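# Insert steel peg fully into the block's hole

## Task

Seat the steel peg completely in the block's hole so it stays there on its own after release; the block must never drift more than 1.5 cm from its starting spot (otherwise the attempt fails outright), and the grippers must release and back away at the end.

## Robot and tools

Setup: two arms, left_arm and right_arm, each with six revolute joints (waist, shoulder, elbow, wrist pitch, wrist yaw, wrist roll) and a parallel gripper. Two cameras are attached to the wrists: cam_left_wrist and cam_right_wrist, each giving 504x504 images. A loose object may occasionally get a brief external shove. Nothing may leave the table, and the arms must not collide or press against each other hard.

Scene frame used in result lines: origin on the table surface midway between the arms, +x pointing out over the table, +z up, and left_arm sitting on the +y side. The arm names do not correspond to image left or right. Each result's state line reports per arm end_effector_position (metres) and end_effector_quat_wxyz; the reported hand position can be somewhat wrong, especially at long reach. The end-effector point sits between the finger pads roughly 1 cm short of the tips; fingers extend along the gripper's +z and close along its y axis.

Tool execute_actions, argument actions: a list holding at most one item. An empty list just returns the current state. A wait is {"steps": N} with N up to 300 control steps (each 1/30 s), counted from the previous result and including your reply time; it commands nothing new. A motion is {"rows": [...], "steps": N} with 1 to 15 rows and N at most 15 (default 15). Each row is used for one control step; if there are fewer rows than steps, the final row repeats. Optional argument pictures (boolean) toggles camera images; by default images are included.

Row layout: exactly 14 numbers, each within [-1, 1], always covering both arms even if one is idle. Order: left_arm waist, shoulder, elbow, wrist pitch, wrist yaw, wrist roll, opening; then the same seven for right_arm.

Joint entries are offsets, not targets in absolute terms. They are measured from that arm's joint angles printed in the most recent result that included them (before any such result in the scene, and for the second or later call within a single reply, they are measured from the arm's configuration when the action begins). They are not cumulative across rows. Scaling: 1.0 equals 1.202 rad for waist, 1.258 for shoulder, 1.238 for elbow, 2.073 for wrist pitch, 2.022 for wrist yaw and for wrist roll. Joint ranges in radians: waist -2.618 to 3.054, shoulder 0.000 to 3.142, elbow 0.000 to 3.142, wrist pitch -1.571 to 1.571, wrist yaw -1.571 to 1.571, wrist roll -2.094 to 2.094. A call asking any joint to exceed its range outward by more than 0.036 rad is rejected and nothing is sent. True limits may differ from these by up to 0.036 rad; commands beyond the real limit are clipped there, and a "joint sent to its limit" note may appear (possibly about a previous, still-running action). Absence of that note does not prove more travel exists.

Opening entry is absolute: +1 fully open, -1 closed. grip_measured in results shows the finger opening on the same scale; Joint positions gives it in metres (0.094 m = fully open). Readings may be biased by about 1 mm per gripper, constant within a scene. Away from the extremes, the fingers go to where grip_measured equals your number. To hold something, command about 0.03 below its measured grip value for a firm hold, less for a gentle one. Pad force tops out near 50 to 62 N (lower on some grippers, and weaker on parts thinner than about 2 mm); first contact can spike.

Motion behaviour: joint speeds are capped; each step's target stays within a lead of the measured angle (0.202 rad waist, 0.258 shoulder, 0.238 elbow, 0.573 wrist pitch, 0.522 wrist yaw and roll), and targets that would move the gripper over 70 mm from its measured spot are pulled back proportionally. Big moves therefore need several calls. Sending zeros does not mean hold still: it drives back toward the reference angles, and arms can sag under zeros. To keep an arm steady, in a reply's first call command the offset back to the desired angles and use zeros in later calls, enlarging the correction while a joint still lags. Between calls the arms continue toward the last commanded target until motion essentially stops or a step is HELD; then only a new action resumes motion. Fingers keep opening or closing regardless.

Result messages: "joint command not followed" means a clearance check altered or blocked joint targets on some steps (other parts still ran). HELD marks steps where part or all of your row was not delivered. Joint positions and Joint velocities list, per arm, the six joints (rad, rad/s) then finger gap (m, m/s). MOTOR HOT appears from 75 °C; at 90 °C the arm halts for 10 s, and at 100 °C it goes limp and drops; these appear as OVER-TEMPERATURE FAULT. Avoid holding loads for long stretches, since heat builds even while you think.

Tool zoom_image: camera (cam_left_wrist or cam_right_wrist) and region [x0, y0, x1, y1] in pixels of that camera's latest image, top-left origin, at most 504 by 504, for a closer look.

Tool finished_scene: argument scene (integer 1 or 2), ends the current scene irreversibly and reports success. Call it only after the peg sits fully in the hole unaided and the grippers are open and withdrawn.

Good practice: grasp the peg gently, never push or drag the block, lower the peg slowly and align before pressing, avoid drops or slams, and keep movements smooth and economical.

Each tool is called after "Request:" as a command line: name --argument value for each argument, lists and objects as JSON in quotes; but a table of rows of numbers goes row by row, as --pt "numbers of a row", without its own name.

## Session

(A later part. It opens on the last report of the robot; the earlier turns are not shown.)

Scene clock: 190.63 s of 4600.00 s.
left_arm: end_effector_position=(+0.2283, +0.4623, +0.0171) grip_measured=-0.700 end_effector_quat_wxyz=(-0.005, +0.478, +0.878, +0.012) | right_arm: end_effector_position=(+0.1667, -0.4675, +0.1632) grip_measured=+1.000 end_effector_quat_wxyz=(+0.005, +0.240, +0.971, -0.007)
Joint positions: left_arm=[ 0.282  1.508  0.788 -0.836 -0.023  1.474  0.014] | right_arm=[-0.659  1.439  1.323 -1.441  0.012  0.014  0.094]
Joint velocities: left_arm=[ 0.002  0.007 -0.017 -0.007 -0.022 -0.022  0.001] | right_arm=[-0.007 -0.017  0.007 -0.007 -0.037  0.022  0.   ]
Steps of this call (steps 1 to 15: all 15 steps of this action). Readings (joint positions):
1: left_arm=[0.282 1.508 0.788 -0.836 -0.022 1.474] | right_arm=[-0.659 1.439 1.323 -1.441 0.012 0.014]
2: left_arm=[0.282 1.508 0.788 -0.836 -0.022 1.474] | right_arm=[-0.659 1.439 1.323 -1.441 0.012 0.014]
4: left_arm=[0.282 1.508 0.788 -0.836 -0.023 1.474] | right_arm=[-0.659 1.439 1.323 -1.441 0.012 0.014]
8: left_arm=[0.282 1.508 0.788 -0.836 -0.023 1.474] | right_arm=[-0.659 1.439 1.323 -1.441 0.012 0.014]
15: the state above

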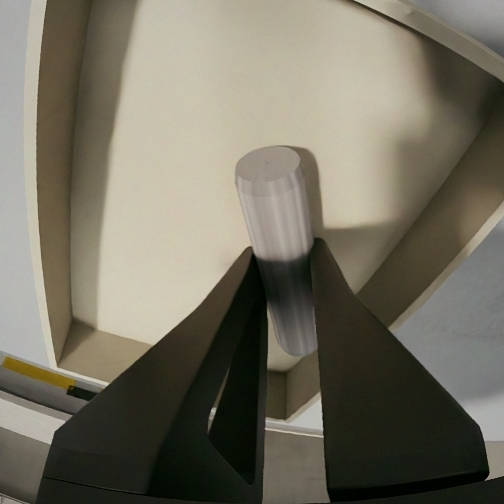

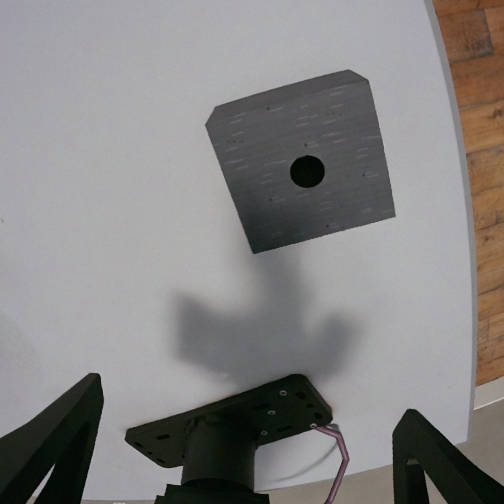

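Held at -0.70. Lift.

Request:
execute_actions --actions '[{"rows":[[0,-0.02,0.03,-0.03,0,0,-0.74,0,0,0,0,0,0,1],[0,-0.04,0.06,-0.05,0,0,-0.74,0,0,0,0,0,0,1],[0,-0.06,0.1,-0.09,0,0,-0.74,0,0,0,0,0,0,1],[0,-0.09,0.15,-0.13,0,0,-0.74,0,0,0,0,0,0,1],[0,-0.12,0.25,-0.2,0,0,-0.74,0,0,0,0,0,0,1]]}]'

Request:
execute_actions --actions '[{"rows":[[-0.7,0,-0.1,0.75,0,-0.729,-0.74,0,0,0,0,0,0,1]]}]' --pictures false

Request:
execute_actions --actions '[{"steps":25}]'

Scene clock: 198.83 s of 4600.00 s.
left_arm: end_effector_position=(+0.2407, +0.4687, +0.1247) grip_measured=-0.700 end_effector_quat_wxyz=(+0.023, +0.477, +0.877, +0.054) | right_arm: end_effector_position=(+0.1667, -0.4675, +0.1632) grip_measured=+1.000 end_effector_quat_wxyz=(+0.005, +0.240, +0.971, -0.007)
Joint positions: left_arm=[ 0.282  1.357  1.097 -1.195 -0.023  1.474  0.014] | right_arm=[-0.659  1.439  1.323 -1.441  0.012  0.014  0.094]
Joint velocities: left_arm=[-0.007  0.002 -0.012 -0.403  0.081 -0.037 -0.   ] | right_arm=[-0.007 -0.002  0.007 -0.081  0.007 -0.007  0.   ]
Steps of this call (steps 1 to 15: the robot went on to your last target; steps 16 to 90: nothing new was sent; then 4.70 s passed at rest; steps 91 to 105: all 15 steps of this action). Readings (joint positions):
91: left_arm=[0.282 1.508 0.789 -0.840 -0.023 1.474] | right_arm=[-0.659 1.439 1.323 -1.441 0.012 0.014]
92: left_arm=[0.282 1.508 0.797 -0.855 -0.023 1.474] | right_arm=[-0.659 1.439 1.323 -1.441 0.012 0.014]
94: left_arm=[0.282 1.494 0.845 -0.929 -0.023 1.474] | right_arm=[-0.659 1.439 1.323 -1.441 0.012 0.014]
98: left_arm=[0.282 1.410 1.041 -1.093 -0.023 1.474] | right_arm=[-0.659 1.439 1.323 -1.441 0.012 0.014]
105: the state above

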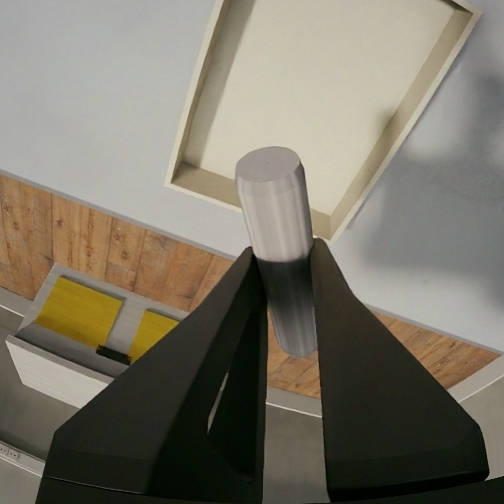

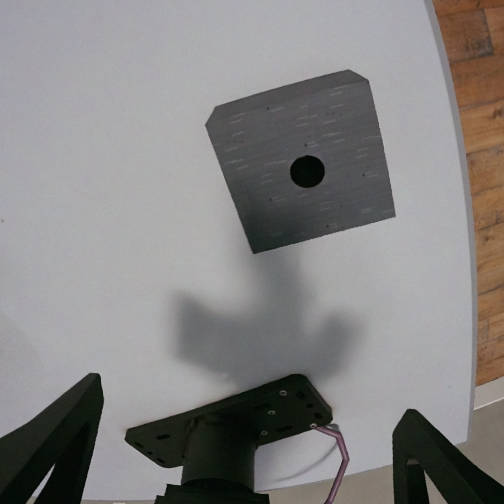

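Scene clock: 199.33 s of 4600.00 s.
left_arm: end_effector_position=(+0.4335, +0.2838, +0.1871) grip_measured=-0.700 end_effector_quat_wxyz=(+0.434, +0.310, +0.840, +0.097) | right_arm: end_effector_position=(+0.1667, -0.4675, +0.1632) grip_measured=+1.000 end_effector_quat_wxyz=(+0.005, +0.240, +0.971, -0.007)
Joint positions: left_arm=[-0.38   1.367  0.968 -0.251 -0.041  0.541  0.014] | right_arm=[-0.659  1.439  1.323 -1.441  0.012  0.014  0.094]
Joint velocities: left_arm=[-1.145 -0.022 -0.012  1.604 -0.095 -1.59   0.001] | right_arm=[-0.022 -0.002 -0.007  0.007  0.007  0.022  0.   ]
Steps of this call (steps 1 to 15: all 15 steps of this action). Readings (joint positions):
1: left_arm=[0.259 1.354 1.077 -1.153 -0.037 1.409] | right_arm=[-0.659 1.439 1.323 -1.441 0.012 0.014]
2: left_arm=[0.212 1.351 1.047 -1.070 -0.046 1.332] | right_arm=[-0.659 1.439 1.323 -1.441 0.012 0.014]
4: left_arm=[0.105 1.359 1.002 -0.917 -0.045 1.189] | right_arm=[-0.659 1.439 1.323 -1.441 0.012 0.014]
8: left_arm=[-0.085 1.367 0.969 -0.660 -0.043 0.940] | right_arm=[-0.659 1.439 1.323 -1.441 0.012 0.014]
15: the state above

Scene clock: 200.17 s of 4600.00 s.
left_arm: end_effector_position=(+0.4597, +0.1900, +0.3155) grip_measured=-0.699 end_effector_quat_wxyz=(+0.666, +0.131, +0.726, -0.112) | right_arm: end_effector_position=(+0.1667, -0.4675, +0.1632) grip_measured=+1.000 end_effector_quat_wxyz=(+0.005, +0.240, +0.971, -0.007)
Joint positions: left_arm=[-0.562  1.367  0.968  0.31  -0.021  0.009  0.014] | right_arm=[-0.659  1.439  1.323 -1.441  0.012  0.014  0.094]
Joint velocities: left_arm=[-0.002  0.007 -0.007 -0.037  0.081 -0.081  0.001] | right_arm=[-0.007  0.007  0.007  0.022 -0.007 -0.051  0.   ]
Steps of this call (steps 1 to 25: the robot went on to your last target). Readings (joint positions):
1: left_arm=[-0.420 1.367 0.968 -0.194 -0.040 0.484] | right_arm=[-0.659 1.439 1.323 -1.441 0.012 0.014]
2: left_arm=[-0.457 1.367 0.968 -0.135 -0.039 0.426] | right_arm=[-0.659 1.439 1.323 -1.441 0.012 0.014]
4: left_arm=[-0.517 1.367 0.968 -0.011 -0.033 0.308] | right_arm=[-0.659 1.439 1.323 -1.441 0.012 0.014]
8: left_arm=[-0.562 1.367 0.968 0.196 -0.021 0.132] | right_arm=[-0.659 1.439 1.323 -1.441 0.012 0.014]
25: the state above

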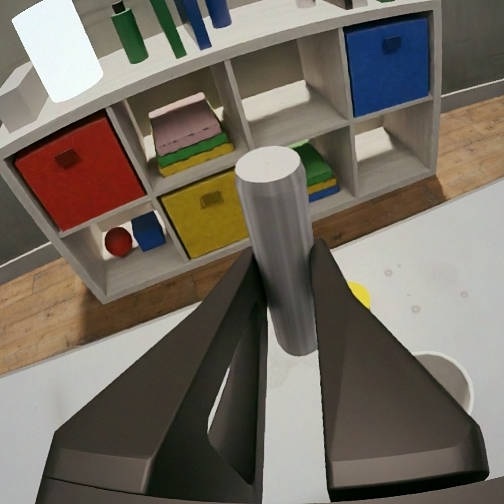

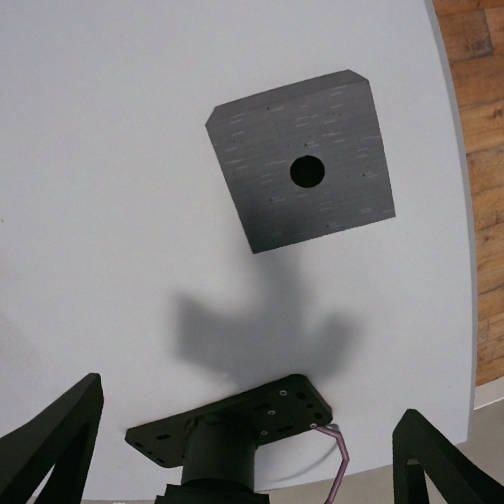

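Request:
execute_actions --actions '[{"rows":[[-0.3,0.1,-0.05,0.2,0,0,-0.74,0,0,0,0,0,0,1],[-0.5,0.2,-0.1,0.3,0,0,-0.74,0,0,0,0,0,0,1],[-0.7,0.2,-0.1,0.4,0,0,-0.74,0,0,0,0,0,0,1],[-0.7,0.2,-0.1,0.4,0,0,-0.74,0,0,0,0,0,0,1],[-0.7,0.3,-0.15,0.4,0,0,-0.74,0,0,0,0,0,0,1],[-0.7,0.3,-0.15,0.53,0,0,-0.74,0,0,0,0,0,0,1],[-0.7,0.4,-0.2,0.53,0,0,-0.74,0,0,0,0,0,0,1],[-0.7,0.4,-0.2,0.53,0,0,-0.74,0,0,0,0,0,0,1],[-0.7,0.54,-0.24,0.535,0.01,0,-0.74,0,0,0,0,0,0,1]]}]' --pictures false

Request:
execute_actions --actions '[{"steps":30}]' --pictures false

Scene clock: 210.57 s of 4600.00 s.
left_arm: end_effector_position=(+0.2529, -0.0808, +0.0596) grip_measured=-0.699 end_effector_quat_wxyz=(+0.533, +0.406, +0.673, -0.313) | right_arm: end_effector_position=(+0.1667, -0.4675, +0.1632) grip_measured=+1.000 end_effector_quat_wxyz=(+0.005, +0.240, +0.971, -0.007)
Joint positions: left_arm=[-1.292  2.073  0.671  1.164 -0.023  0.006  0.014] | right_arm=[-0.659  1.439  1.323 -1.441  0.012  0.014  0.094]
Joint velocities: left_arm=[-1.604  0.574 -0.369  0.462  0.139 -0.037  0.001] | right_arm=[-0.007 -0.022  0.012  0.007  0.007 -0.051  0.   ]
Steps of this call (steps 1 to 30: the robot went on to your last target; steps 31 to 90: nothing new was sent; then 6.90 s passed at rest; steps 91 to 105: all 15 steps of this action). Readings (joint positions):
91: left_arm=[-0.583 1.379 0.957 0.360 -0.040 0.006] | right_arm=[-0.659 1.439 1.323 -1.441 0.012 0.014]
92: left_arm=[-0.619 1.408 0.943 0.448 -0.050 0.006] | right_arm=[-0.659 1.439 1.323 -1.441 0.012 0.014]
94: left_arm=[-0.720 1.498 0.914 0.634 -0.052 0.006] | right_arm=[-0.659 1.439 1.323 -1.441 0.012 0.014]
98: left_arm=[-0.928 1.721 0.817 0.935 -0.043 0.006] | right_arm=[-0.659 1.439 1.323 -1.441 0.012 0.014]
105: the state above

Scene clock: 211.57 s of 4600.00 s.
left_arm: end_effector_position=(+0.1977, -0.1084, +0.1023) grip_measured=-0.699 end_effector_quat_wxyz=(+0.565, +0.418, +0.593, -0.392) | right_arm: end_effector_position=(+0.1667, -0.4675, +0.1632) grip_measured=+1.000 end_effector_quat_wxyz=(+0.005, +0.240, +0.971, -0.007)
Joint positions: left_arm=[-1.407  2.078  0.653  1.371  0.008  0.009  0.014] | right_arm=[-0.659  1.439  1.323 -1.441  0.012  0.014  0.094]
Joint velocities: left_arm=[ 0.022 -0.017  0.002 -0.066  0.095 -0.037 -0.   ] | right_arm=[0.007 0.012 0.002 0.037 0.051 0.051 0.   ]
Steps of this call (steps 1 to 30: the robot went on to your last target). Readings (joint positions):
1: left_arm=[-1.345 2.087 0.660 1.181 -0.016 0.007] | right_arm=[-0.659 1.439 1.323 -1.441 0.012 0.014]
2: left_arm=[-1.387 2.091 0.654 1.200 -0.005 0.008] | right_arm=[-0.659 1.439 1.323 -1.441 0.012 0.014]
4: left_arm=[-1.431 2.090 0.653 1.254 0.014 0.009] | right_arm=[-0.659 1.439 1.323 -1.441 0.012 0.014]
8: left_arm=[-1.418 2.079 0.653 1.332 0.015 0.009] | right_arm=[-0.659 1.439 1.323 -1.441 0.012 0.014]
30: the state above
All arms were judged still, so your last target was given up. Only a new action makes them travel on or press farther. Fingers that are still opening or closing keep moving.

Request:
execute_actions --actions '[{"rows":[[0,0,0,0.03,0,0,-0.74,0.3,0.2,0.52,-0.055,0,0.98,0]]}]' --pictures false

Request:
execute_actions --actions '[{"steps":25}]' --pictures false

Request:
execute_actions --actions '[{"rows":[[0,0,0,0,0,0,-0.74,0.775,0.04,0,0,0,0,0]]}]' --pictures false

Request:
execute_actions --actions '[{"steps":25}]'

Scene clock: 225.97 s of 4600.00 s.
left_arm: end_effector_position=(+0.1977, -0.1086, +0.1057) grip_measured=-0.699 end_effector_quat_wxyz=(+0.569, +0.416, +0.589, -0.395) | right_arm: end_effector_position=(+0.2984, -0.3930, +0.2729) grip_measured=+0.002 end_effector_quat_wxyz=(+0.130, +0.696, +0.698, +0.103)
Joint positions: left_arm=[-1.407  2.078  0.653  1.385  0.008  0.009  0.014] | right_arm=[-0.29   1.672  1.957 -1.523  0.003  1.465  0.047]
Joint velocities: left_arm=[-0.002 -0.017 -0.017 -0.007  0.051  0.007 -0.001] | right_arm=[-0.012 -0.022 -0.002 -0.095  0.066  2.791  0.001]
joint sent to its limit (right arm) — the command would take joint 4 (wrist pitch) past its lower limit, so that joint was sent only as far as its limit.
Steps of this call (steps 1 to 90: nothing new was sent; then 10.90 s passed at rest; steps 91 to 105: all 15 steps of this action). Readings (joint positions):
91: left_arm=[-1.407 2.078 0.653 1.372 0.008 0.009] | right_arm=[-0.631 1.474 1.367 -1.485 0.025 0.097]
92: left_arm=[-1.407 2.078 0.653 1.374 0.008 0.009] | right_arm=[-0.575 1.535 1.448 -1.526 0.031 0.196]
94: left_arm=[-1.407 2.078 0.653 1.379 0.008 0.009] | right_arm=[-0.447 1.651 1.603 -1.522 0.030 0.379]
98: left_arm=[-1.407 2.078 0.653 1.383 0.008 0.009] | right_arm=[-0.289 1.744 1.871 -1.509 0.007 0.770]
105: the state above

Scene clock: 226.80 s of 4600.00 s.
left_arm: end_effector_position=(+0.1977, -0.1086, +0.1058) grip_measured=-0.699 end_effector_quat_wxyz=(+0.569, +0.416, +0.589, -0.395) | right_arm: end_effector_position=(+0.2981, -0.3929, +0.2697) grip_measured=+0.002 end_effector_quat_wxyz=(+0.094, +0.853, +0.497, +0.127)
Joint positions: left_arm=[-1.407  2.078  0.653  1.385  0.008  0.009  0.014] | right_arm=[-0.29   1.68   1.957 -1.53   0.003  1.985  0.047]
Joint velocities: left_arm=[ 0.017 -0.007  0.002 -0.066  0.022 -0.051 -0.001] | right_arm=[-0.007  0.022 -0.007 -0.095 -0.007 -0.051 -0.   ]
joint sent to its limit (right arm) — the command would take joint 4 (wrist pitch) past its lower limit, so that joint was sent only as far as its limit.
Steps of this call (steps 1 to 25: the robot went on to your last target). Readings (joint positions):
1: left_arm=[-1.407 2.078 0.653 1.385 0.008 0.009] | right_arm=[-0.290 1.673 1.957 -1.526 0.003 1.565]
2: left_arm=[-1.407 2.078 0.653 1.385 0.008 0.009] | right_arm=[-0.290 1.675 1.957 -1.528 0.003 1.650]
4: left_arm=[-1.407 2.078 0.653 1.385 0.008 0.009] | right_arm=[-0.290 1.679 1.957 -1.529 0.003 1.772]
8: left_arm=[-1.407 2.078 0.653 1.385 0.008 0.009] | right_arm=[-0.290 1.680 1.957 -1.530 0.003 1.900]
25: the state above

Scene clock: 227.30 s of 4600.00 s.
left_arm: end_effector_position=(+0.1977, -0.1084, +0.1022) grip_measured=-0.699 end_effector_quat_wxyz=(+0.565, +0.419, +0.593, -0.392) | right_arm: end_effector_position=(+0.1902, -0.0846, +0.2489) grip_measured=+0.002 end_effector_quat_wxyz=(+0.013, +0.532, +0.835, +0.137)
Joint positions: left_arm=[-1.407  2.078  0.653  1.371  0.008  0.009  0.014] | right_arm=[ 0.66   1.748  1.957 -1.504 -0.017  1.985  0.047]
Joint velocities: left_arm=[-0.012 -0.002  0.007 -0.022 -0.095 -0.037  0.   ] | right_arm=[ 0.559  0.012  0.007 -0.007 -0.227  0.066 -0.001]
Steps of this call (steps 1 to 15: all 15 steps of this action). Readings (joint positions):
1: left_arm=[-1.407 2.078 0.653 1.384 0.008 0.009] | right_arm=[-0.267 1.683 1.957 -1.530 0.017 1.985]
2: left_arm=[-1.407 2.078 0.653 1.382 0.008 0.009] | right_arm=[-0.217 1.688 1.957 -1.529 0.025 1.985]
4: left_arm=[-1.407 2.078 0.653 1.377 0.008 0.009] | right_arm=[-0.079 1.706 1.957 -1.524 0.023 1.985]
8: left_arm=[-1.407 2.078 0.653 1.372 0.008 0.009] | right_arm=[0.215 1.743 1.957 -1.510 0.013 1.985]
15: the state above

Scene clock: 228.13 s of 4600.00 s.
left_arm: end_effector_position=(+0.1977, -0.1084, +0.1021) grip_measured=-0.699 end_effector_quat_wxyz=(+0.565, +0.419, +0.593, -0.392) | right_arm: end_effector_position=(+0.1938, -0.0889, +0.2498) grip_measured=+0.002 end_effector_quat_wxyz=(+0.017, +0.537, +0.832, +0.137)
Joint positions: left_arm=[-1.407  2.078  0.653  1.37   0.008  0.009  0.014] | right_arm=[ 0.648  1.745  1.957 -1.506 -0.01   1.985  0.047]
Joint velocities: left_arm=[-0.012  0.002 -0.002  0.066 -0.022  0.066 -0.001] | right_arm=[-0.017  0.002  0.002 -0.007 -0.051  0.022 -0.   ]
Steps of this call (steps 1 to 25: the robot went on to your last target). Readings (joint positions):
1: left_arm=[-1.407 2.078 0.653 1.371 0.008 0.009] | right_arm=[0.669 1.747 1.957 -1.504 -0.021 1.985]
2: left_arm=[-1.407 2.078 0.653 1.371 0.008 0.009] | right_arm=[0.668 1.746 1.957 -1.505 -0.021 1.985]
4: left_arm=[-1.407 2.078 0.653 1.370 0.008 0.009] | right_arm=[0.657 1.745 1.957 -1.505 -0.017 1.985]
8: left_arm=[-1.407 2.078 0.653 1.370 0.008 0.009] | right_arm=[0.648 1.745 1.957 -1.506 -0.010 1.985]
25: the state above

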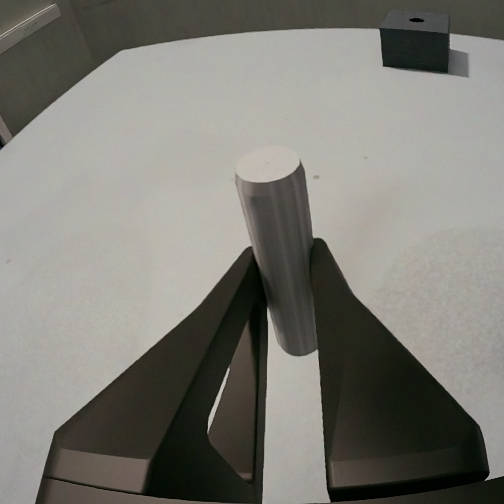

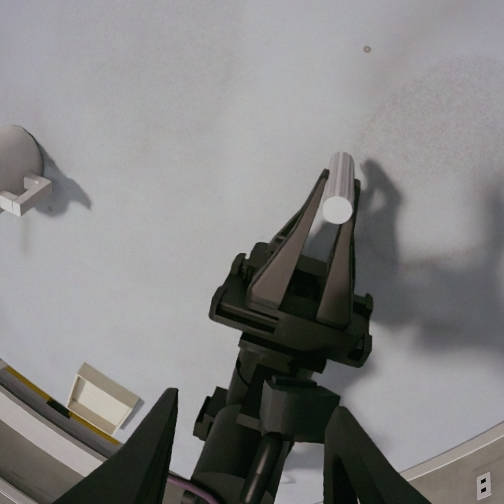

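Request:
execute_actions --actions '[{"rows":[[0,-0.01,0,0.055,0,0,-0.74,-0.02,0.03,-0.07,0,0,0,0],[0,-0.01,0,0.055,0,0,-0.74,-0.02,0.03,-0.07,0,0,0,0],[0,-0.01,0,0.055,0,0,-0.74,-0.02,0.07,-0.135,0,0,0,0]]}]' --pictures false

Request:
execute_actions --actions '[{"steps":15}]'

Scene clock: 238.17 s of 4600.00 s.
left_arm: end_effector_position=(+0.1978, -0.1088, +0.1181) grip_measured=-0.699 end_effector_quat_wxyz=(+0.584, +0.406, +0.575, -0.405) | right_arm: end_effector_position=(+0.1876, -0.1036, +0.1725) grip_measured=+0.002 end_effector_quat_wxyz=(-0.003, +0.550, +0.835, +0.013)
Joint positions: left_arm=[-1.407  2.078  0.653  1.435  0.008  0.009  0.014] | right_arm=[ 0.632  1.846  1.798 -1.498 -0.01   1.985  0.047]
Joint velocities: left_arm=[ 0.002 -0.002  0.002  0.037  0.037 -0.022  0.   ] | right_arm=[ 0.002 -0.042 -0.007  0.037 -0.007  0.066  0.001]
Steps of this call (steps 1 to 15: the robot went on to your last target; steps 16 to 90: nothing new was sent; then 6.53 s passed at rest; steps 91 to 105: all 15 steps of this action). Readings (joint positions):
91: left_arm=[-1.407 2.078 0.653 1.377 0.008 0.009] | right_arm=[0.647 1.745 1.947 -1.501 -0.010 1.985]
92: left_arm=[-1.407 2.078 0.653 1.385 0.008 0.009] | right_arm=[0.644 1.745 1.932 -1.500 -0.010 1.985]
94: left_arm=[-1.407 2.078 0.653 1.406 0.008 0.009] | right_arm=[0.636 1.758 1.874 -1.496 -0.010 1.985]
98: left_arm=[-1.407 2.078 0.653 1.426 0.008 0.009] | right_arm=[0.632 1.834 1.808 -1.498 -0.010 1.985]
105: the state above

Scene clock: 238.67 s of 4600.00 s.
left_arm: end_effector_position=(+0.1978, -0.1088, +0.1185) grip_measured=-0.699 end_effector_quat_wxyz=(+0.585, +0.405, +0.574, -0.405) | right_arm: end_effector_position=(+0.1875, -0.1037, +0.1731) grip_measured=+0.002 end_effector_quat_wxyz=(-0.003, +0.550, +0.835, +0.014)
Joint positions: left_arm=[-1.407  2.078  0.653  1.436  0.008  0.009  0.014] | right_arm=[ 0.632  1.844  1.798 -1.498 -0.01   1.985  0.047]
Joint velocities: left_arm=[-0.007 -0.007  0.007  0.022  0.037 -0.022 -0.   ] | right_arm=[ 0.002 -0.007 -0.012 -0.037 -0.022  0.007  0.001]
Steps of this call (steps 1 to 15: the robot went on to your last target). Readings (joint positions):
1: left_arm=[-1.407 2.078 0.653 1.435 0.008 0.009] | right_arm=[0.632 1.845 1.798 -1.498 -0.010 1.985]
2: left_arm=[-1.407 2.078 0.653 1.435 0.008 0.009] | right_arm=[0.632 1.844 1.798 -1.498 -0.010 1.985]
4: left_arm=[-1.407 2.078 0.653 1.435 0.008 0.009] | right_arm=[0.632 1.844 1.798 -1.498 -0.010 1.985]
8: left_arm=[-1.407 2.078 0.653 1.436 0.008 0.009] | right_arm=[0.632 1.844 1.798 -1.498 -0.010 1.985]
15: the state above
All arms were judged still, so your last target was given up. Only a new action makes them travel on or press farther. Fingers that are still opening or closing keep moving.

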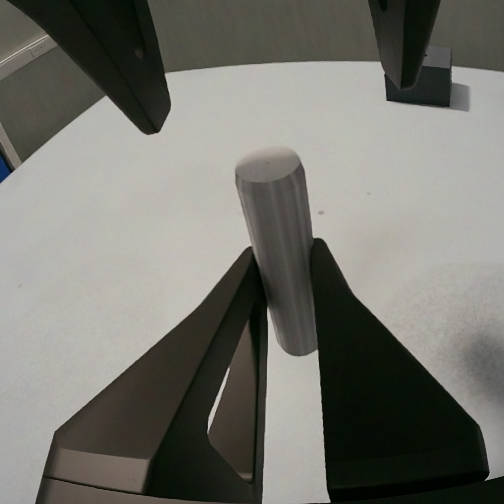

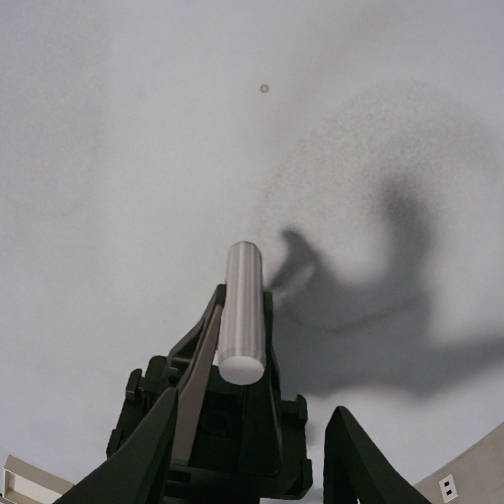

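Request:
execute_actions --actions '[{"rows":[[0,0,0,0.02,0,0,-0.74,-0.028,0,0,0,0,0,0],[0,0,0,0.02,0,0,-0.74,-0.028,0,0,0,0,0,0],[0,0,0,0.02,0,0,-0.74,-0.028,-0.01,-0.04,0.015,0,0,0],[0,0,0,0.02,0,0,-0.74,-0.028,-0.01,-0.04,0.015,0,0,0],[0,0,0,0.02,0,0,-0.74,-0.028,-0.025,-0.08,0.033,0,0,0]]}]' --pictures false

Request:
execute_actions --actions '[{"steps":10}]'

Scene clock: 250.77 s of 4600.00 s.
left_arm: end_effector_position=(+0.1978, -0.1088, +0.1185) grip_measured=-0.699 end_effector_quat_wxyz=(+0.585, +0.405, +0.574, -0.405) | right_arm: end_effector_position=(+0.1924, -0.1119, +0.1587) grip_measured=+0.002 end_effector_quat_wxyz=(-0.004, +0.561, +0.828, +0.012)
Joint positions: left_arm=[-1.407  2.078  0.653  1.436  0.008  0.009  0.014] | right_arm=[ 0.605  1.828  1.719 -1.44  -0.012  1.985  0.047]
Joint velocities: left_arm=[ 0.012 -0.007 -0.002 -0.022  0.037 -0.007  0.001] | right_arm=[-0.007 -0.017  0.007 -0.007 -0.022  0.037  0.   ]
Steps of this call (steps 1 to 90: nothing new was sent; then 8.60 s passed at rest; steps 91 to 105: all 15 steps of this action). Readings (joint positions):
91: left_arm=[-1.407 2.078 0.653 1.436 0.008 0.009] | right_arm=[0.630 1.844 1.798 -1.498 -0.011 1.985]
92: left_arm=[-1.407 2.078 0.653 1.436 0.008 0.009] | right_arm=[0.625 1.844 1.798 -1.498 -0.012 1.985]
94: left_arm=[-1.407 2.078 0.653 1.436 0.008 0.009] | right_arm=[0.613 1.841 1.786 -1.487 -0.012 1.985]
98: left_arm=[-1.407 2.078 0.653 1.436 0.008 0.009] | right_arm=[0.605 1.828 1.727 -1.459 -0.012 1.985]
105: the state above

Scene clock: 251.10 s of 4600.00 s.
left_arm: end_effector_position=(+0.1978, -0.1088, +0.1185) grip_measured=-0.699 end_effector_quat_wxyz=(+0.585, +0.405, +0.574, -0.405) | right_arm: end_effector_position=(+0.1933, -0.1110, +0.1587) grip_measured=+0.002 end_effector_quat_wxyz=(-0.003, +0.561, +0.828, +0.015)
Joint positions: left_arm=[-1.407  2.078  0.653  1.436  0.008  0.009  0.014] | right_arm=[ 0.605  1.828  1.719 -1.435 -0.012  1.985  0.047]
Joint velocities: left_arm=[ 0.017 -0.022 -0.002 -0.051 -0.066  0.051  0.   ] | right_arm=[-0.002  0.007  0.012  0.022 -0.007 -0.037  0.   ]
Steps of this call (steps 1 to 10: the robot went on to your last target). Readings (joint positions):
1: left_arm=[-1.407 2.078 0.653 1.436 0.008 0.009] | right_arm=[0.605 1.828 1.719 -1.439 -0.012 1.985]
2: left_arm=[-1.407 2.078 0.653 1.436 0.008 0.009] | right_arm=[0.605 1.828 1.719 -1.437 -0.012 1.985]
4: left_arm=[-1.407 2.078 0.653 1.436 0.008 0.009] | right_arm=[0.605 1.828 1.719 -1.436 -0.012 1.985]
8: left_arm=[-1.407 2.078 0.653 1.436 0.008 0.009] | right_arm=[0.605 1.828 1.719 -1.435 -0.012 1.985]
10: the state above

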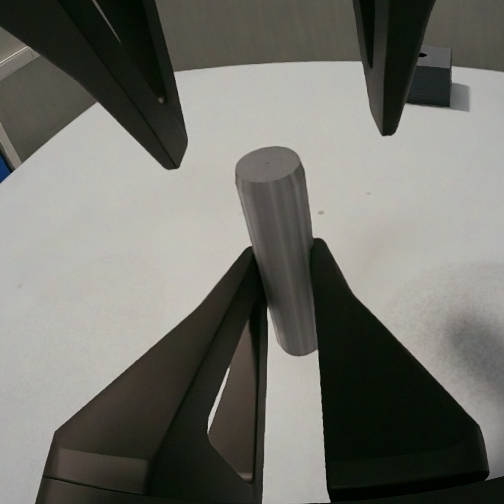

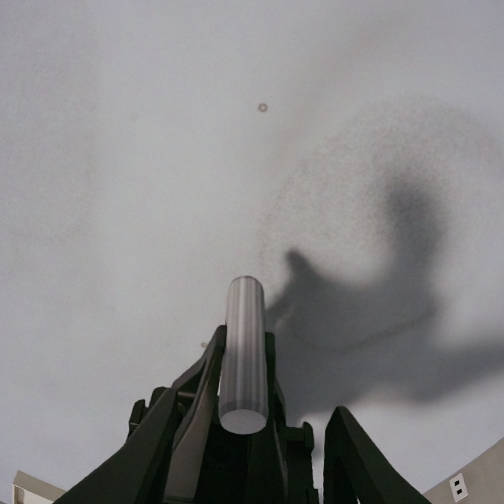

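Request:
execute_actions --actions '[{"rows":[[0,0,0,0.02,0,0,-0.74,0,0.018,-0.025,0.018,0,0,-0.1]]}]' --pictures false

Request:
execute_actions --actions '[{"steps":10}]'

Scene clock: 267.83 s of 4600.00 s.
left_arm: end_effector_position=(+0.1978, -0.1088, +0.1185) grip_measured=-0.699 end_effector_quat_wxyz=(+0.585, +0.405, +0.574, -0.405) | right_arm: end_effector_position=(+0.1992, -0.1050, +0.1559) grip_measured=-0.098 end_effector_quat_wxyz=(-0.001, +0.561, +0.827, +0.026)
Joint positions: left_arm=[-1.407  2.078  0.653  1.436  0.008  0.009  0.014] | right_arm=[ 0.605  1.837  1.719 -1.402 -0.012  1.985  0.042]
Joint velocities: left_arm=[ 0.002 -0.007 -0.017 -0.081  0.022  0.007 -0.   ] | right_arm=[-0.012 -0.007  0.017 -0.007 -0.022 -0.037  0.   ]
Steps of this call (steps 1 to 15: the robot went on to your last target; steps 16 to 90: nothing new was sent; then 13.23 s passed at rest; steps 91 to 105: all 15 steps of this action). Readings (joint positions):
91: left_arm=[-1.407 2.078 0.653 1.436 0.008 0.009] | right_arm=[0.605 1.828 1.719 -1.431 -0.012 1.985]
92: left_arm=[-1.407 2.078 0.653 1.436 0.008 0.009] | right_arm=[0.605 1.828 1.719 -1.426 -0.012 1.985]
94: left_arm=[-1.407 2.078 0.653 1.436 0.008 0.009] | right_arm=[0.605 1.830 1.719 -1.416 -0.012 1.985]
98: left_arm=[-1.407 2.078 0.653 1.436 0.008 0.009] | right_arm=[0.605 1.836 1.719 -1.407 -0.012 1.985]
105: the state above

Scene clock: 268.17 s of 4600.00 s.
left_arm: end_effector_position=(+0.1978, -0.1088, +0.1185) grip_measured=-0.699 end_effector_quat_wxyz=(+0.585, +0.405, +0.574, -0.405) | right_arm: end_effector_position=(+0.1994, -0.1049, +0.1559) grip_measured=-0.098 end_effector_quat_wxyz=(-0.001, +0.561, +0.827, +0.026)
Joint positions: left_arm=[-1.407  2.078  0.653  1.436  0.008  0.009  0.014] | right_arm=[ 0.605  1.837  1.719 -1.402 -0.012  1.985  0.042]
Joint velocities: left_arm=[ 0.002 -0.012 -0.002 -0.022  0.007 -0.022  0.001] | right_arm=[-0.017 -0.012  0.012 -0.051 -0.037 -0.022  0.   ]
Steps of this call (steps 1 to 10: the robot went on to your last target). Readings (joint positions):
1: left_arm=[-1.407 2.078 0.653 1.436 0.008 0.009] | right_arm=[0.605 1.837 1.719 -1.402 -0.012 1.985]
2: left_arm=[-1.407 2.078 0.653 1.436 0.008 0.009] | right_arm=[0.605 1.837 1.719 -1.402 -0.012 1.985]
4: left_arm=[-1.407 2.078 0.653 1.436 0.008 0.009] | right_arm=[0.605 1.837 1.719 -1.402 -0.012 1.985]
8: left_arm=[-1.407 2.078 0.653 1.436 0.008 0.009] | right_arm=[0.605 1.837 1.719 -1.402 -0.012 1.985]
10: the state above

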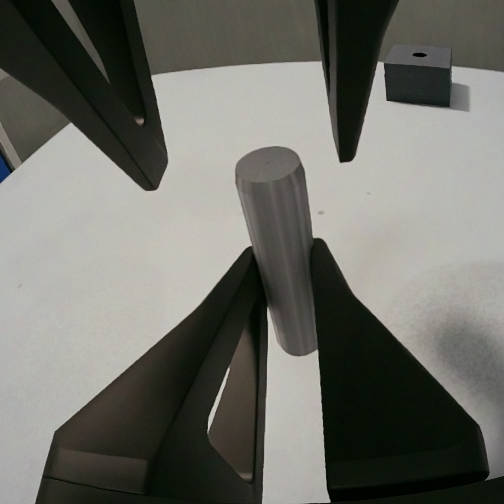

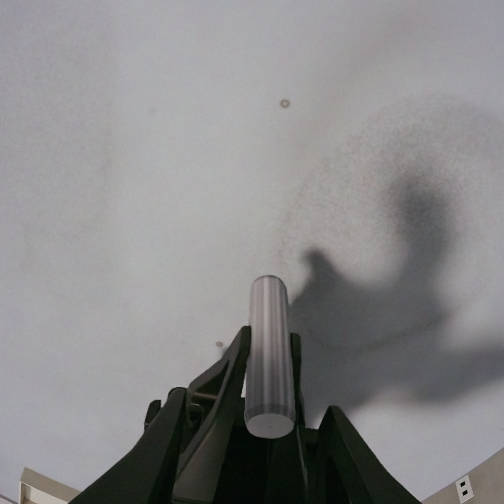

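Request:
execute_actions --actions '[{"rows":[[0,0,0,0.02,0,0,-0.74,0,0.024,-0.043,0,0,0,-0.1]]}]'

Scene clock: 272.87 s of 4600.00 s.
left_arm: end_effector_position=(+0.1978, -0.1088, +0.1185) grip_measured=-0.699 end_effector_quat_wxyz=(+0.585, +0.405, +0.574, -0.405) | right_arm: end_effector_position=(+0.1950, -0.1092, +0.1401) grip_measured=-0.098 end_effector_quat_wxyz=(-0.006, +0.561, +0.828, +0.000)
Joint positions: left_arm=[-1.407  2.078  0.653  1.436  0.008  0.009  0.014] | right_arm=[ 0.605  1.86   1.686 -1.399 -0.012  1.985  0.042]
Joint velocities: left_arm=[ 0.002  0.007 -0.007  0.007  0.037 -0.066 -0.   ] | right_arm=[-0.007  0.002 -0.012 -0.007 -0.007  0.037  0.   ]
Steps of this call (steps 1 to 15: the robot went on to your last target; steps 16 to 90: nothing new was sent; then 1.20 s passed at rest; steps 91 to 105: all 15 steps of this action). Readings (joint positions):
91: left_arm=[-1.407 2.078 0.653 1.436 0.008 0.009] | right_arm=[0.605 1.838 1.715 -1.400 -0.012 1.985]
92: left_arm=[-1.407 2.078 0.653 1.436 0.008 0.009] | right_arm=[0.605 1.838 1.708 -1.399 -0.012 1.985]
94: left_arm=[-1.407 2.078 0.653 1.436 0.008 0.009] | right_arm=[0.605 1.844 1.695 -1.399 -0.012 1.985]
98: left_arm=[-1.407 2.078 0.653 1.436 0.008 0.009] | right_arm=[0.605 1.859 1.686 -1.399 -0.012 1.985]
105: the state above

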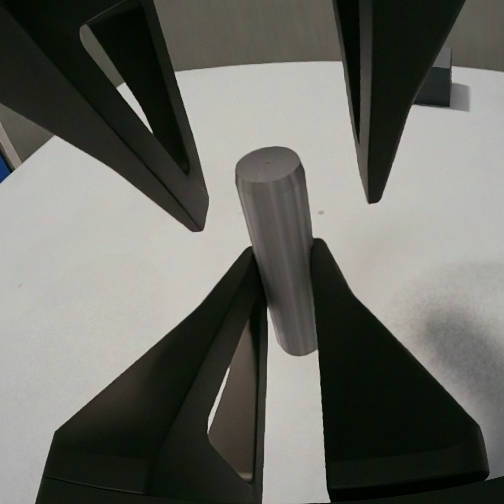

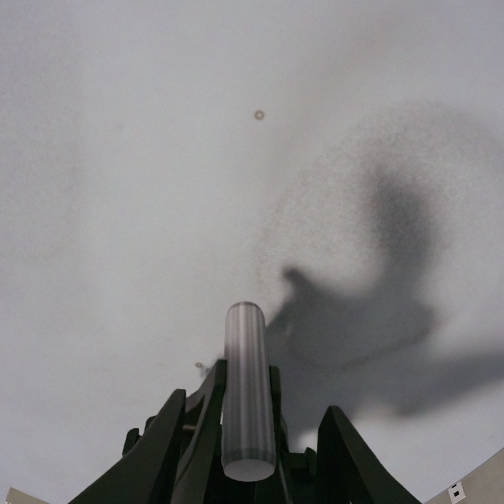

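Request:
execute_actions --actions '[{"rows":[[0,0,0,0.02,0,0,-0.74,0,-0.005,0,0.005,0,0,-0.3],[0,0,0,0.02,0,0,-0.74,0,-0.005,0,0.005,0,0,-0.4],[0,0,0,0.02,0,0,-0.74,0,-0.005,0,0.005,0,0,-0.5],[0,0,0,0.02,0,0,-0.74,0,-0.005,0,0.005,0,0,-0.55],[0,0,0,0.02,0,0,-0.74,0,-0.005,0,0.005,0,0,-0.6],[0,0,0,0.02,0,0,-0.74,0,-0.005,0,0.005,0,0,-0.65],[0,0,0,0.02,0,0,-0.74,0,-0.005,0,0.005,0,0,-0.75]]}]'

Scene clock: 280.17 s of 4600.00 s.
left_arm: end_effector_position=(+0.1978, -0.1088, +0.1185) grip_measured=-0.699 end_effector_quat_wxyz=(+0.584, +0.405, +0.575, -0.405) | right_arm: end_effector_position=(+0.1959, -0.1084, +0.1401) grip_measured=-0.701 end_effector_quat_wxyz=(-0.006, +0.561, +0.828, +0.003)
Joint positions: left_arm=[-1.407  2.078  0.653  1.436  0.008  0.007  0.014] | right_arm=[ 0.605  1.86   1.686 -1.394 -0.012  1.985  0.014]
Joint velocities: left_arm=[-0.002  0.007 -0.007 -0.037 -0.066  0.007  0.   ] | right_arm=[-0.017 -0.007 -0.022  0.051  0.022 -0.007 -0.001]
Steps of this call (steps 1 to 15: the robot went on to your last target; steps 16 to 90: nothing new was sent; then 3.80 s passed at rest; steps 91 to 105: all 15 steps of this action). Readings (joint positions):
91: left_arm=[-1.407 2.078 0.653 1.436 0.008 0.009] | right_arm=[0.605 1.860 1.686 -1.399 -0.012 1.985]
92: left_arm=[-1.407 2.078 0.653 1.436 0.008 0.009] | right_arm=[0.605 1.860 1.686 -1.398 -0.012 1.985]
94: left_arm=[-1.407 2.078 0.653 1.436 0.008 0.009] | right_arm=[0.605 1.860 1.686 -1.396 -0.012 1.985]
98: left_arm=[-1.407 2.078 0.653 1.436 0.008 0.008] | right_arm=[0.605 1.860 1.686 -1.394 -0.012 1.985]
105: the state above

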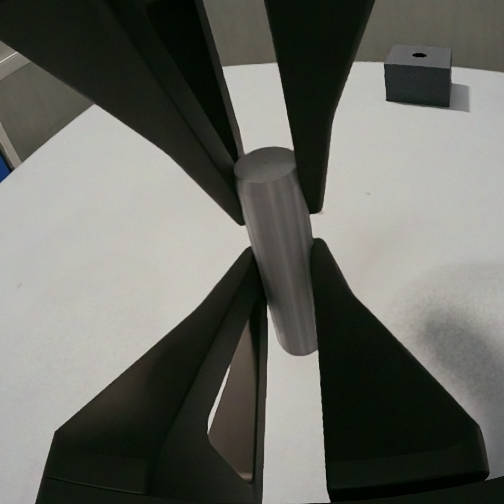

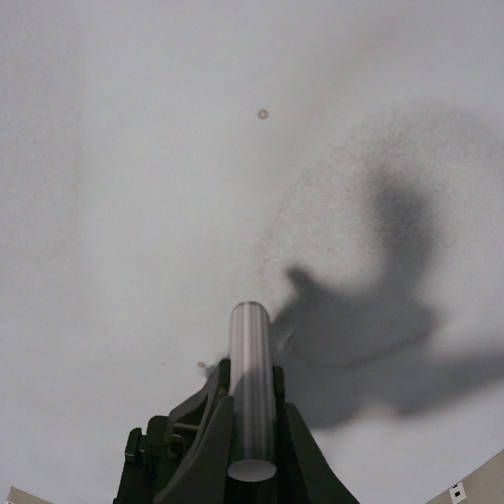

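Request:
execute_actions --actions '[{"rows":[[0,0,0,0.02,0,0,0,0,-0.005,0,0,0,0,-0.75]],"steps":12}]' --pictures false

Request:
execute_actions --actions '[{"rows":[[0,0,0,0.02,0,0,0,-0.05,-0.01,0,0,0,0,-0.75],[0,0,0,0.02,0,0,0,-0.1,-0.01,0,0,0,0,-0.75],[0,0,0,0.02,0,0,0,-0.2,-0.02,0,0,0,0,-0.75],[0,0,0,0.02,0,0,0,-0.3,-0.02,0,0,0,0,-0.75],[0,0,0,0.02,0,0,0,-0.5,-0.05,0,0,0,0,-0.75]]}]' --pictures false

Request:
execute_actions --actions '[{"rows":[[0.8,-0.5,0.2,-0.3,0,0,0,-0.645,-0.15,-0.21,0.028,0,-0.98,-0.75]]}]' --pictures false

Request:
execute_actions --actions '[{"steps":30}]'

Scene clock: 294.67 s of 4600.00 s.
left_arm: end_effector_position=(+0.1978, -0.1087, +0.1228) grip_measured=-0.003 end_effector_quat_wxyz=(+0.589, +0.401, +0.570, -0.409) | right_arm: end_effector_position=(+0.1959, -0.1084, +0.1401) grip_measured=-0.701 end_effector_quat_wxyz=(-0.006, +0.561, +0.828, +0.003)
Joint positions: left_arm=[-1.407  2.078  0.653  1.454  0.008  0.007  0.047] | right_arm=[ 0.605  1.86   1.686 -1.394 -0.012  1.985  0.014]
Joint velocities: left_arm=[-0.002  0.022 -0.002 -0.037  0.022 -0.051 -0.001] | right_arm=[-0.007 -0.002 -0.002 -0.051  0.022  0.081 -0.   ]
Steps of this call (steps 1 to 15: the robot went on to your last target; steps 16 to 90: nothing new was sent; then 11.10 s passed at rest; steps 91 to 102: all 12 steps of this action). Readings (joint positions):
91: left_arm=[-1.407 2.078 0.653 1.437 0.008 0.007] | right_arm=[0.605 1.860 1.686 -1.394 -0.012 1.985]
92: left_arm=[-1.407 2.078 0.653 1.440 0.008 0.007] | right_arm=[0.605 1.860 1.686 -1.394 -0.012 1.985]
94: left_arm=[-1.407 2.078 0.653 1.446 0.008 0.007] | right_arm=[0.605 1.860 1.686 -1.394 -0.012 1.985]
98: left_arm=[-1.407 2.078 0.653 1.452 0.008 0.007] | right_arm=[0.605 1.860 1.686 -1.394 -0.012 1.985]
102: the state above

Scene clock: 295.17 s of 4600.00 s.
left_arm: end_effector_position=(+0.1977, -0.1085, +0.1275) grip_measured=-0.003 end_effector_quat_wxyz=(+0.595, +0.398, +0.564, -0.412) | right_arm: end_effector_position=(+0.3013, -0.3028, +0.1554) grip_measured=-0.701 end_effector_quat_wxyz=(+0.020, +0.791, +0.611, +0.029)
Joint positions: left_arm=[-1.407  2.078  0.653  1.472  0.008  0.007  0.047] | right_arm=[-0.03   1.814  1.686 -1.373  0.006  1.985  0.014]
Joint velocities: left_arm=[-0.007  0.002 -0.017 -0.051 -0.037 -0.007 -0.   ] | right_arm=[ 0.217 -0.051  0.017 -0.095 -0.125 -0.007 -0.002]
Steps of this call (steps 1 to 15: all 15 steps of this action). Readings (joint positions):
1: left_arm=[-1.407 2.078 0.653 1.456 0.008 0.007] | right_arm=[0.599 1.860 1.686 -1.394 -0.016 1.985]
2: left_arm=[-1.407 2.078 0.653 1.459 0.008 0.007] | right_arm=[0.583 1.860 1.686 -1.394 -0.023 1.985]
4: left_arm=[-1.407 2.078 0.653 1.464 0.008 0.007] | right_arm=[0.496 1.860 1.686 -1.393 -0.041 1.985]
8: left_arm=[-1.407 2.078 0.653 1.470 0.008 0.007] | right_arm=[0.225 1.841 1.686 -1.377 -0.036 1.985]
15: the state above

Scene clock: 295.67 s of 4600.00 s.
left_arm: end_effector_position=(+0.4073, +0.0596, +0.3437) grip_measured=-0.003 end_effector_quat_wxyz=(+0.757, +0.201, +0.566, -0.257) | right_arm: end_effector_position=(+0.2001, -0.5455, +0.1447) grip_measured=-0.701 end_effector_quat_wxyz=(+0.034, +0.559, +0.828, -0.014)
Joint positions: left_arm=[-0.843  1.549  0.865  0.966  0.02   0.008  0.047] | right_arm=[-0.828  1.646  1.448 -1.303  0.026  0.546  0.014]
Joint velocities: left_arm=[ 1.468 -0.867  0.149 -0.403 -0.022  0.007 -0.001] | right_arm=[ 0.007 -0.007 -0.002  0.081 -0.007 -2.821  0.001]
Steps of this call (steps 1 to 15: all 15 steps of this action). Readings (joint positions):
1: left_arm=[-1.395 2.062 0.666 1.421 0.017 0.008] | right_arm=[-0.042 1.788 1.646 -1.342 -0.007 1.912]
2: left_arm=[-1.373 2.037 0.693 1.339 0.022 0.008] | right_arm=[-0.075 1.747 1.580 -1.312 -0.023 1.824]
4: left_arm=[-1.305 1.976 0.754 1.221 0.023 0.008] | right_arm=[-0.198 1.680 1.484 -1.318 -0.025 1.635]
8: left_arm=[-1.149 1.822 0.829 1.086 0.022 0.008] | right_arm=[-0.502 1.646 1.448 -1.318 -0.013 1.238]
15: the state above

Scene clock: 296.67 s of 4600.00 s.
left_arm: end_effector_position=(+0.4821, +0.2396, +0.3647) grip_measured=-0.003 end_effector_quat_wxyz=(+0.793, +0.075, +0.597, -0.093) | right_arm: end_effector_position=(+0.2043, -0.5399, +0.1446) grip_measured=-0.702 end_effector_quat_wxyz=(+0.031, +0.314, +0.949, -0.017)
Joint positions: left_arm=[-0.439  1.47   0.886  0.862 -0.003  0.008  0.047] | right_arm=[-0.813  1.646  1.448 -1.303  0.013  0.014  0.014]
Joint velocities: left_arm=[ 0.012 -0.012 -0.007 -0.022 -0.007 -0.037 -0.   ] | right_arm=[-0.017 -0.007  0.012 -0.037  0.051  0.022 -0.002]
Steps of this call (steps 1 to 30: the robot went on to your last target). Readings (joint positions):
1: left_arm=[-0.787 1.521 0.870 0.956 0.020 0.008] | right_arm=[-0.825 1.646 1.448 -1.303 0.023 0.447]
2: left_arm=[-0.727 1.500 0.876 0.946 0.020 0.008] | right_arm=[-0.820 1.646 1.448 -1.303 0.021 0.361]
4: left_arm=[-0.599 1.476 0.884 0.933 0.019 0.008] | right_arm=[-0.814 1.646 1.448 -1.303 0.016 0.234]
8: left_arm=[-0.428 1.470 0.886 0.895 -0.007 0.008] | right_arm=[-0.813 1.646 1.448 -1.303 0.013 0.103]
30: the state above

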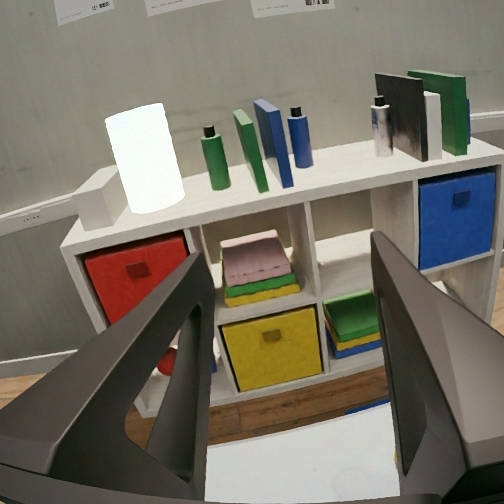

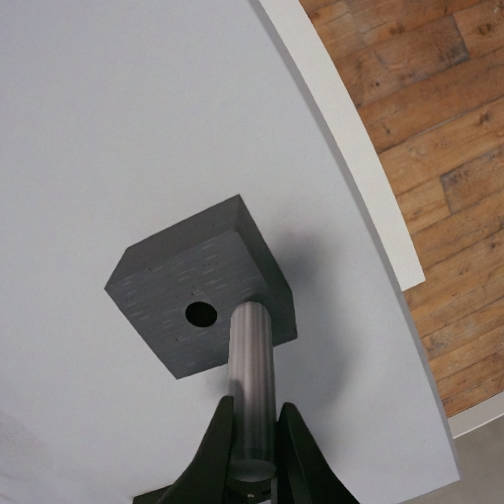

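Request:
execute_actions --actions '[{"rows":[[0,0,0,0,0,0,0,0.065,-0.015,-0.078,0,-0.008,0,-0.75]]}]'

Scene clock: 312.33 s of 4600.00 s.
left_arm: end_effector_position=(+0.4821, +0.2396, +0.3647) grip_measured=-0.003 end_effector_quat_wxyz=(+0.793, +0.075, +0.597, -0.093) | right_arm: end_effector_position=(+0.2015, -0.5076, +0.1255) grip_measured=-0.702 end_effector_quat_wxyz=(-0.001, +0.277, +0.961, +0.000)
Joint positions: left_arm=[-0.439  1.47   0.886  0.862 -0.003  0.008  0.047] | right_arm=[-0.736  1.637  1.364 -1.3    0.     0.013  0.014]
Joint velocities: left_arm=[-0.017 -0.007 -0.002  0.081 -0.022 -0.007 -0.001] | right_arm=[-0.007 -0.017  0.012 -0.037 -0.095 -0.051 -0.001]
Steps of this call (steps 1 to 15: the robot went on to your last target; steps 16 to 90: nothing new was sent; then 12.17 s passed at rest; steps 91 to 105: all 15 steps of this action). Readings (joint positions):
91: left_arm=[-0.439 1.470 0.886 0.862 -0.003 0.008] | right_arm=[-0.805 1.643 1.436 -1.296 0.017 0.013]
92: left_arm=[-0.439 1.470 0.886 0.862 -0.003 0.008] | right_arm=[-0.789 1.638 1.416 -1.290 0.018 0.013]
94: left_arm=[-0.439 1.470 0.886 0.862 -0.003 0.008] | right_arm=[-0.752 1.637 1.382 -1.294 0.010 0.013]
98: left_arm=[-0.439 1.470 0.886 0.862 -0.003 0.008] | right_arm=[-0.736 1.637 1.364 -1.300 0.000 0.013]
105: the state above

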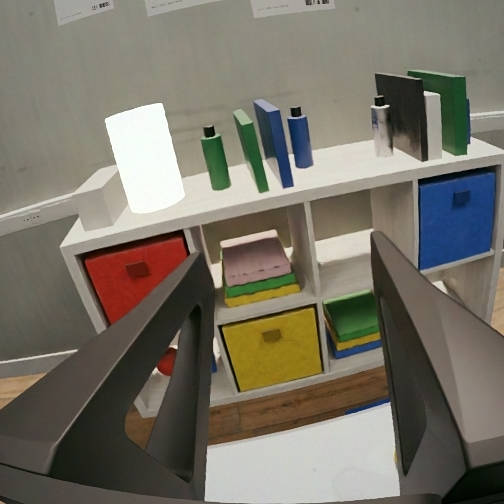

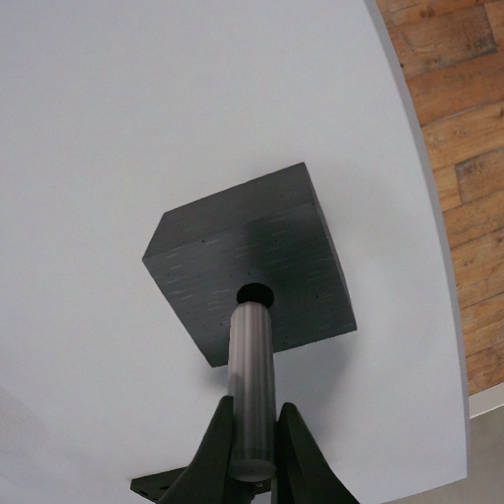

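Request:
execute_actions --actions '[{"rows":[[0,0,0,0,0,0,0,-0.01,-0.01,-0.036,0.017,0,0,-0.75]]}]'

Request:
zoom_image --camera "cam_right_wrist" --region '[200,250,310,360]'

Scene clock: 319.53 s of 4600.00 s.
left_arm: end_effector_position=(+0.4821, +0.2396, +0.3647) grip_measured=-0.003 end_effector_quat_wxyz=(+0.793, +0.075, +0.597, -0.093) | right_arm: end_effector_position=(+0.2006, -0.5071, +0.1189) grip_measured=-0.702 end_effector_quat_wxyz=(-0.002, +0.277, +0.961, +0.000)
Joint positions: left_arm=[-0.439  1.47   0.886  0.862 -0.003  0.008  0.047] | right_arm=[-0.736  1.635  1.337 -1.276  0.     0.013  0.014]
Joint velocities: left_arm=[-0.012  0.002  0.017 -0.007 -0.007 -0.022 -0.   ] | right_arm=[-0.007  0.007  0.007 -0.007 -0.066 -0.007 -0.   ]
Steps of this call (steps 1 to 15: the robot went on to your last target; steps 16 to 90: nothing new was sent; then 3.70 s passed at rest; steps 91 to 105: all 15 steps of this action). Readings (joint positions):
91: left_arm=[-0.439 1.470 0.886 0.862 -0.003 0.008] | right_arm=[-0.736 1.636 1.360 -1.295 0.000 0.013]
92: left_arm=[-0.439 1.470 0.886 0.862 -0.003 0.008] | right_arm=[-0.736 1.635 1.354 -1.290 0.000 0.013]
94: left_arm=[-0.439 1.470 0.886 0.862 -0.003 0.008] | right_arm=[-0.736 1.635 1.342 -1.284 0.000 0.013]
98: left_arm=[-0.439 1.470 0.886 0.862 -0.003 0.008] | right_arm=[-0.736 1.635 1.337 -1.281 0.000 0.013]
105: the state above

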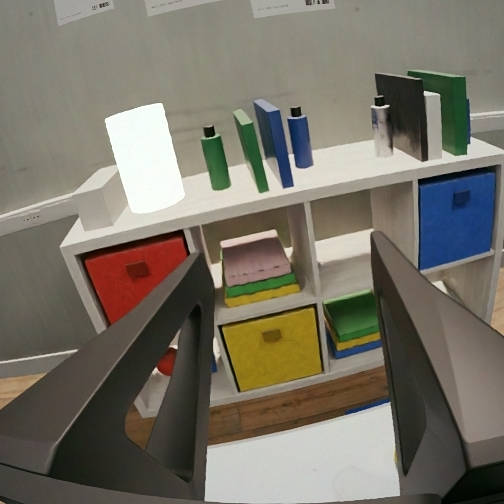

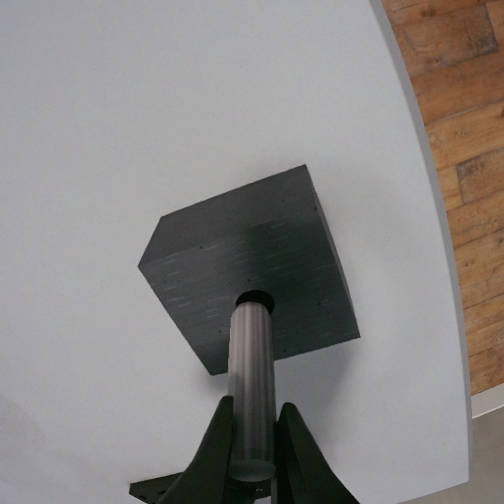

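Region (200, 250, 310, 360) of cam_right_wrist's 504x504 image, scaled by 4.582, with more detail than that image has.

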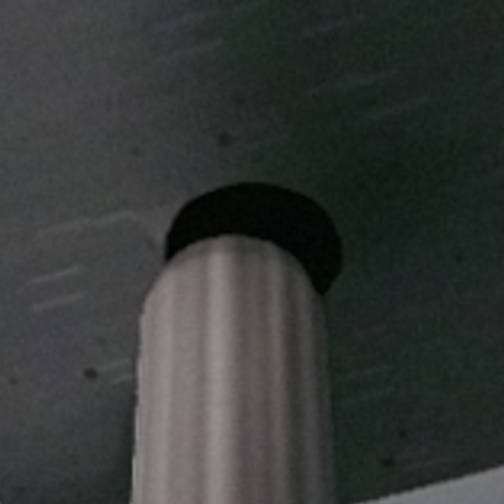

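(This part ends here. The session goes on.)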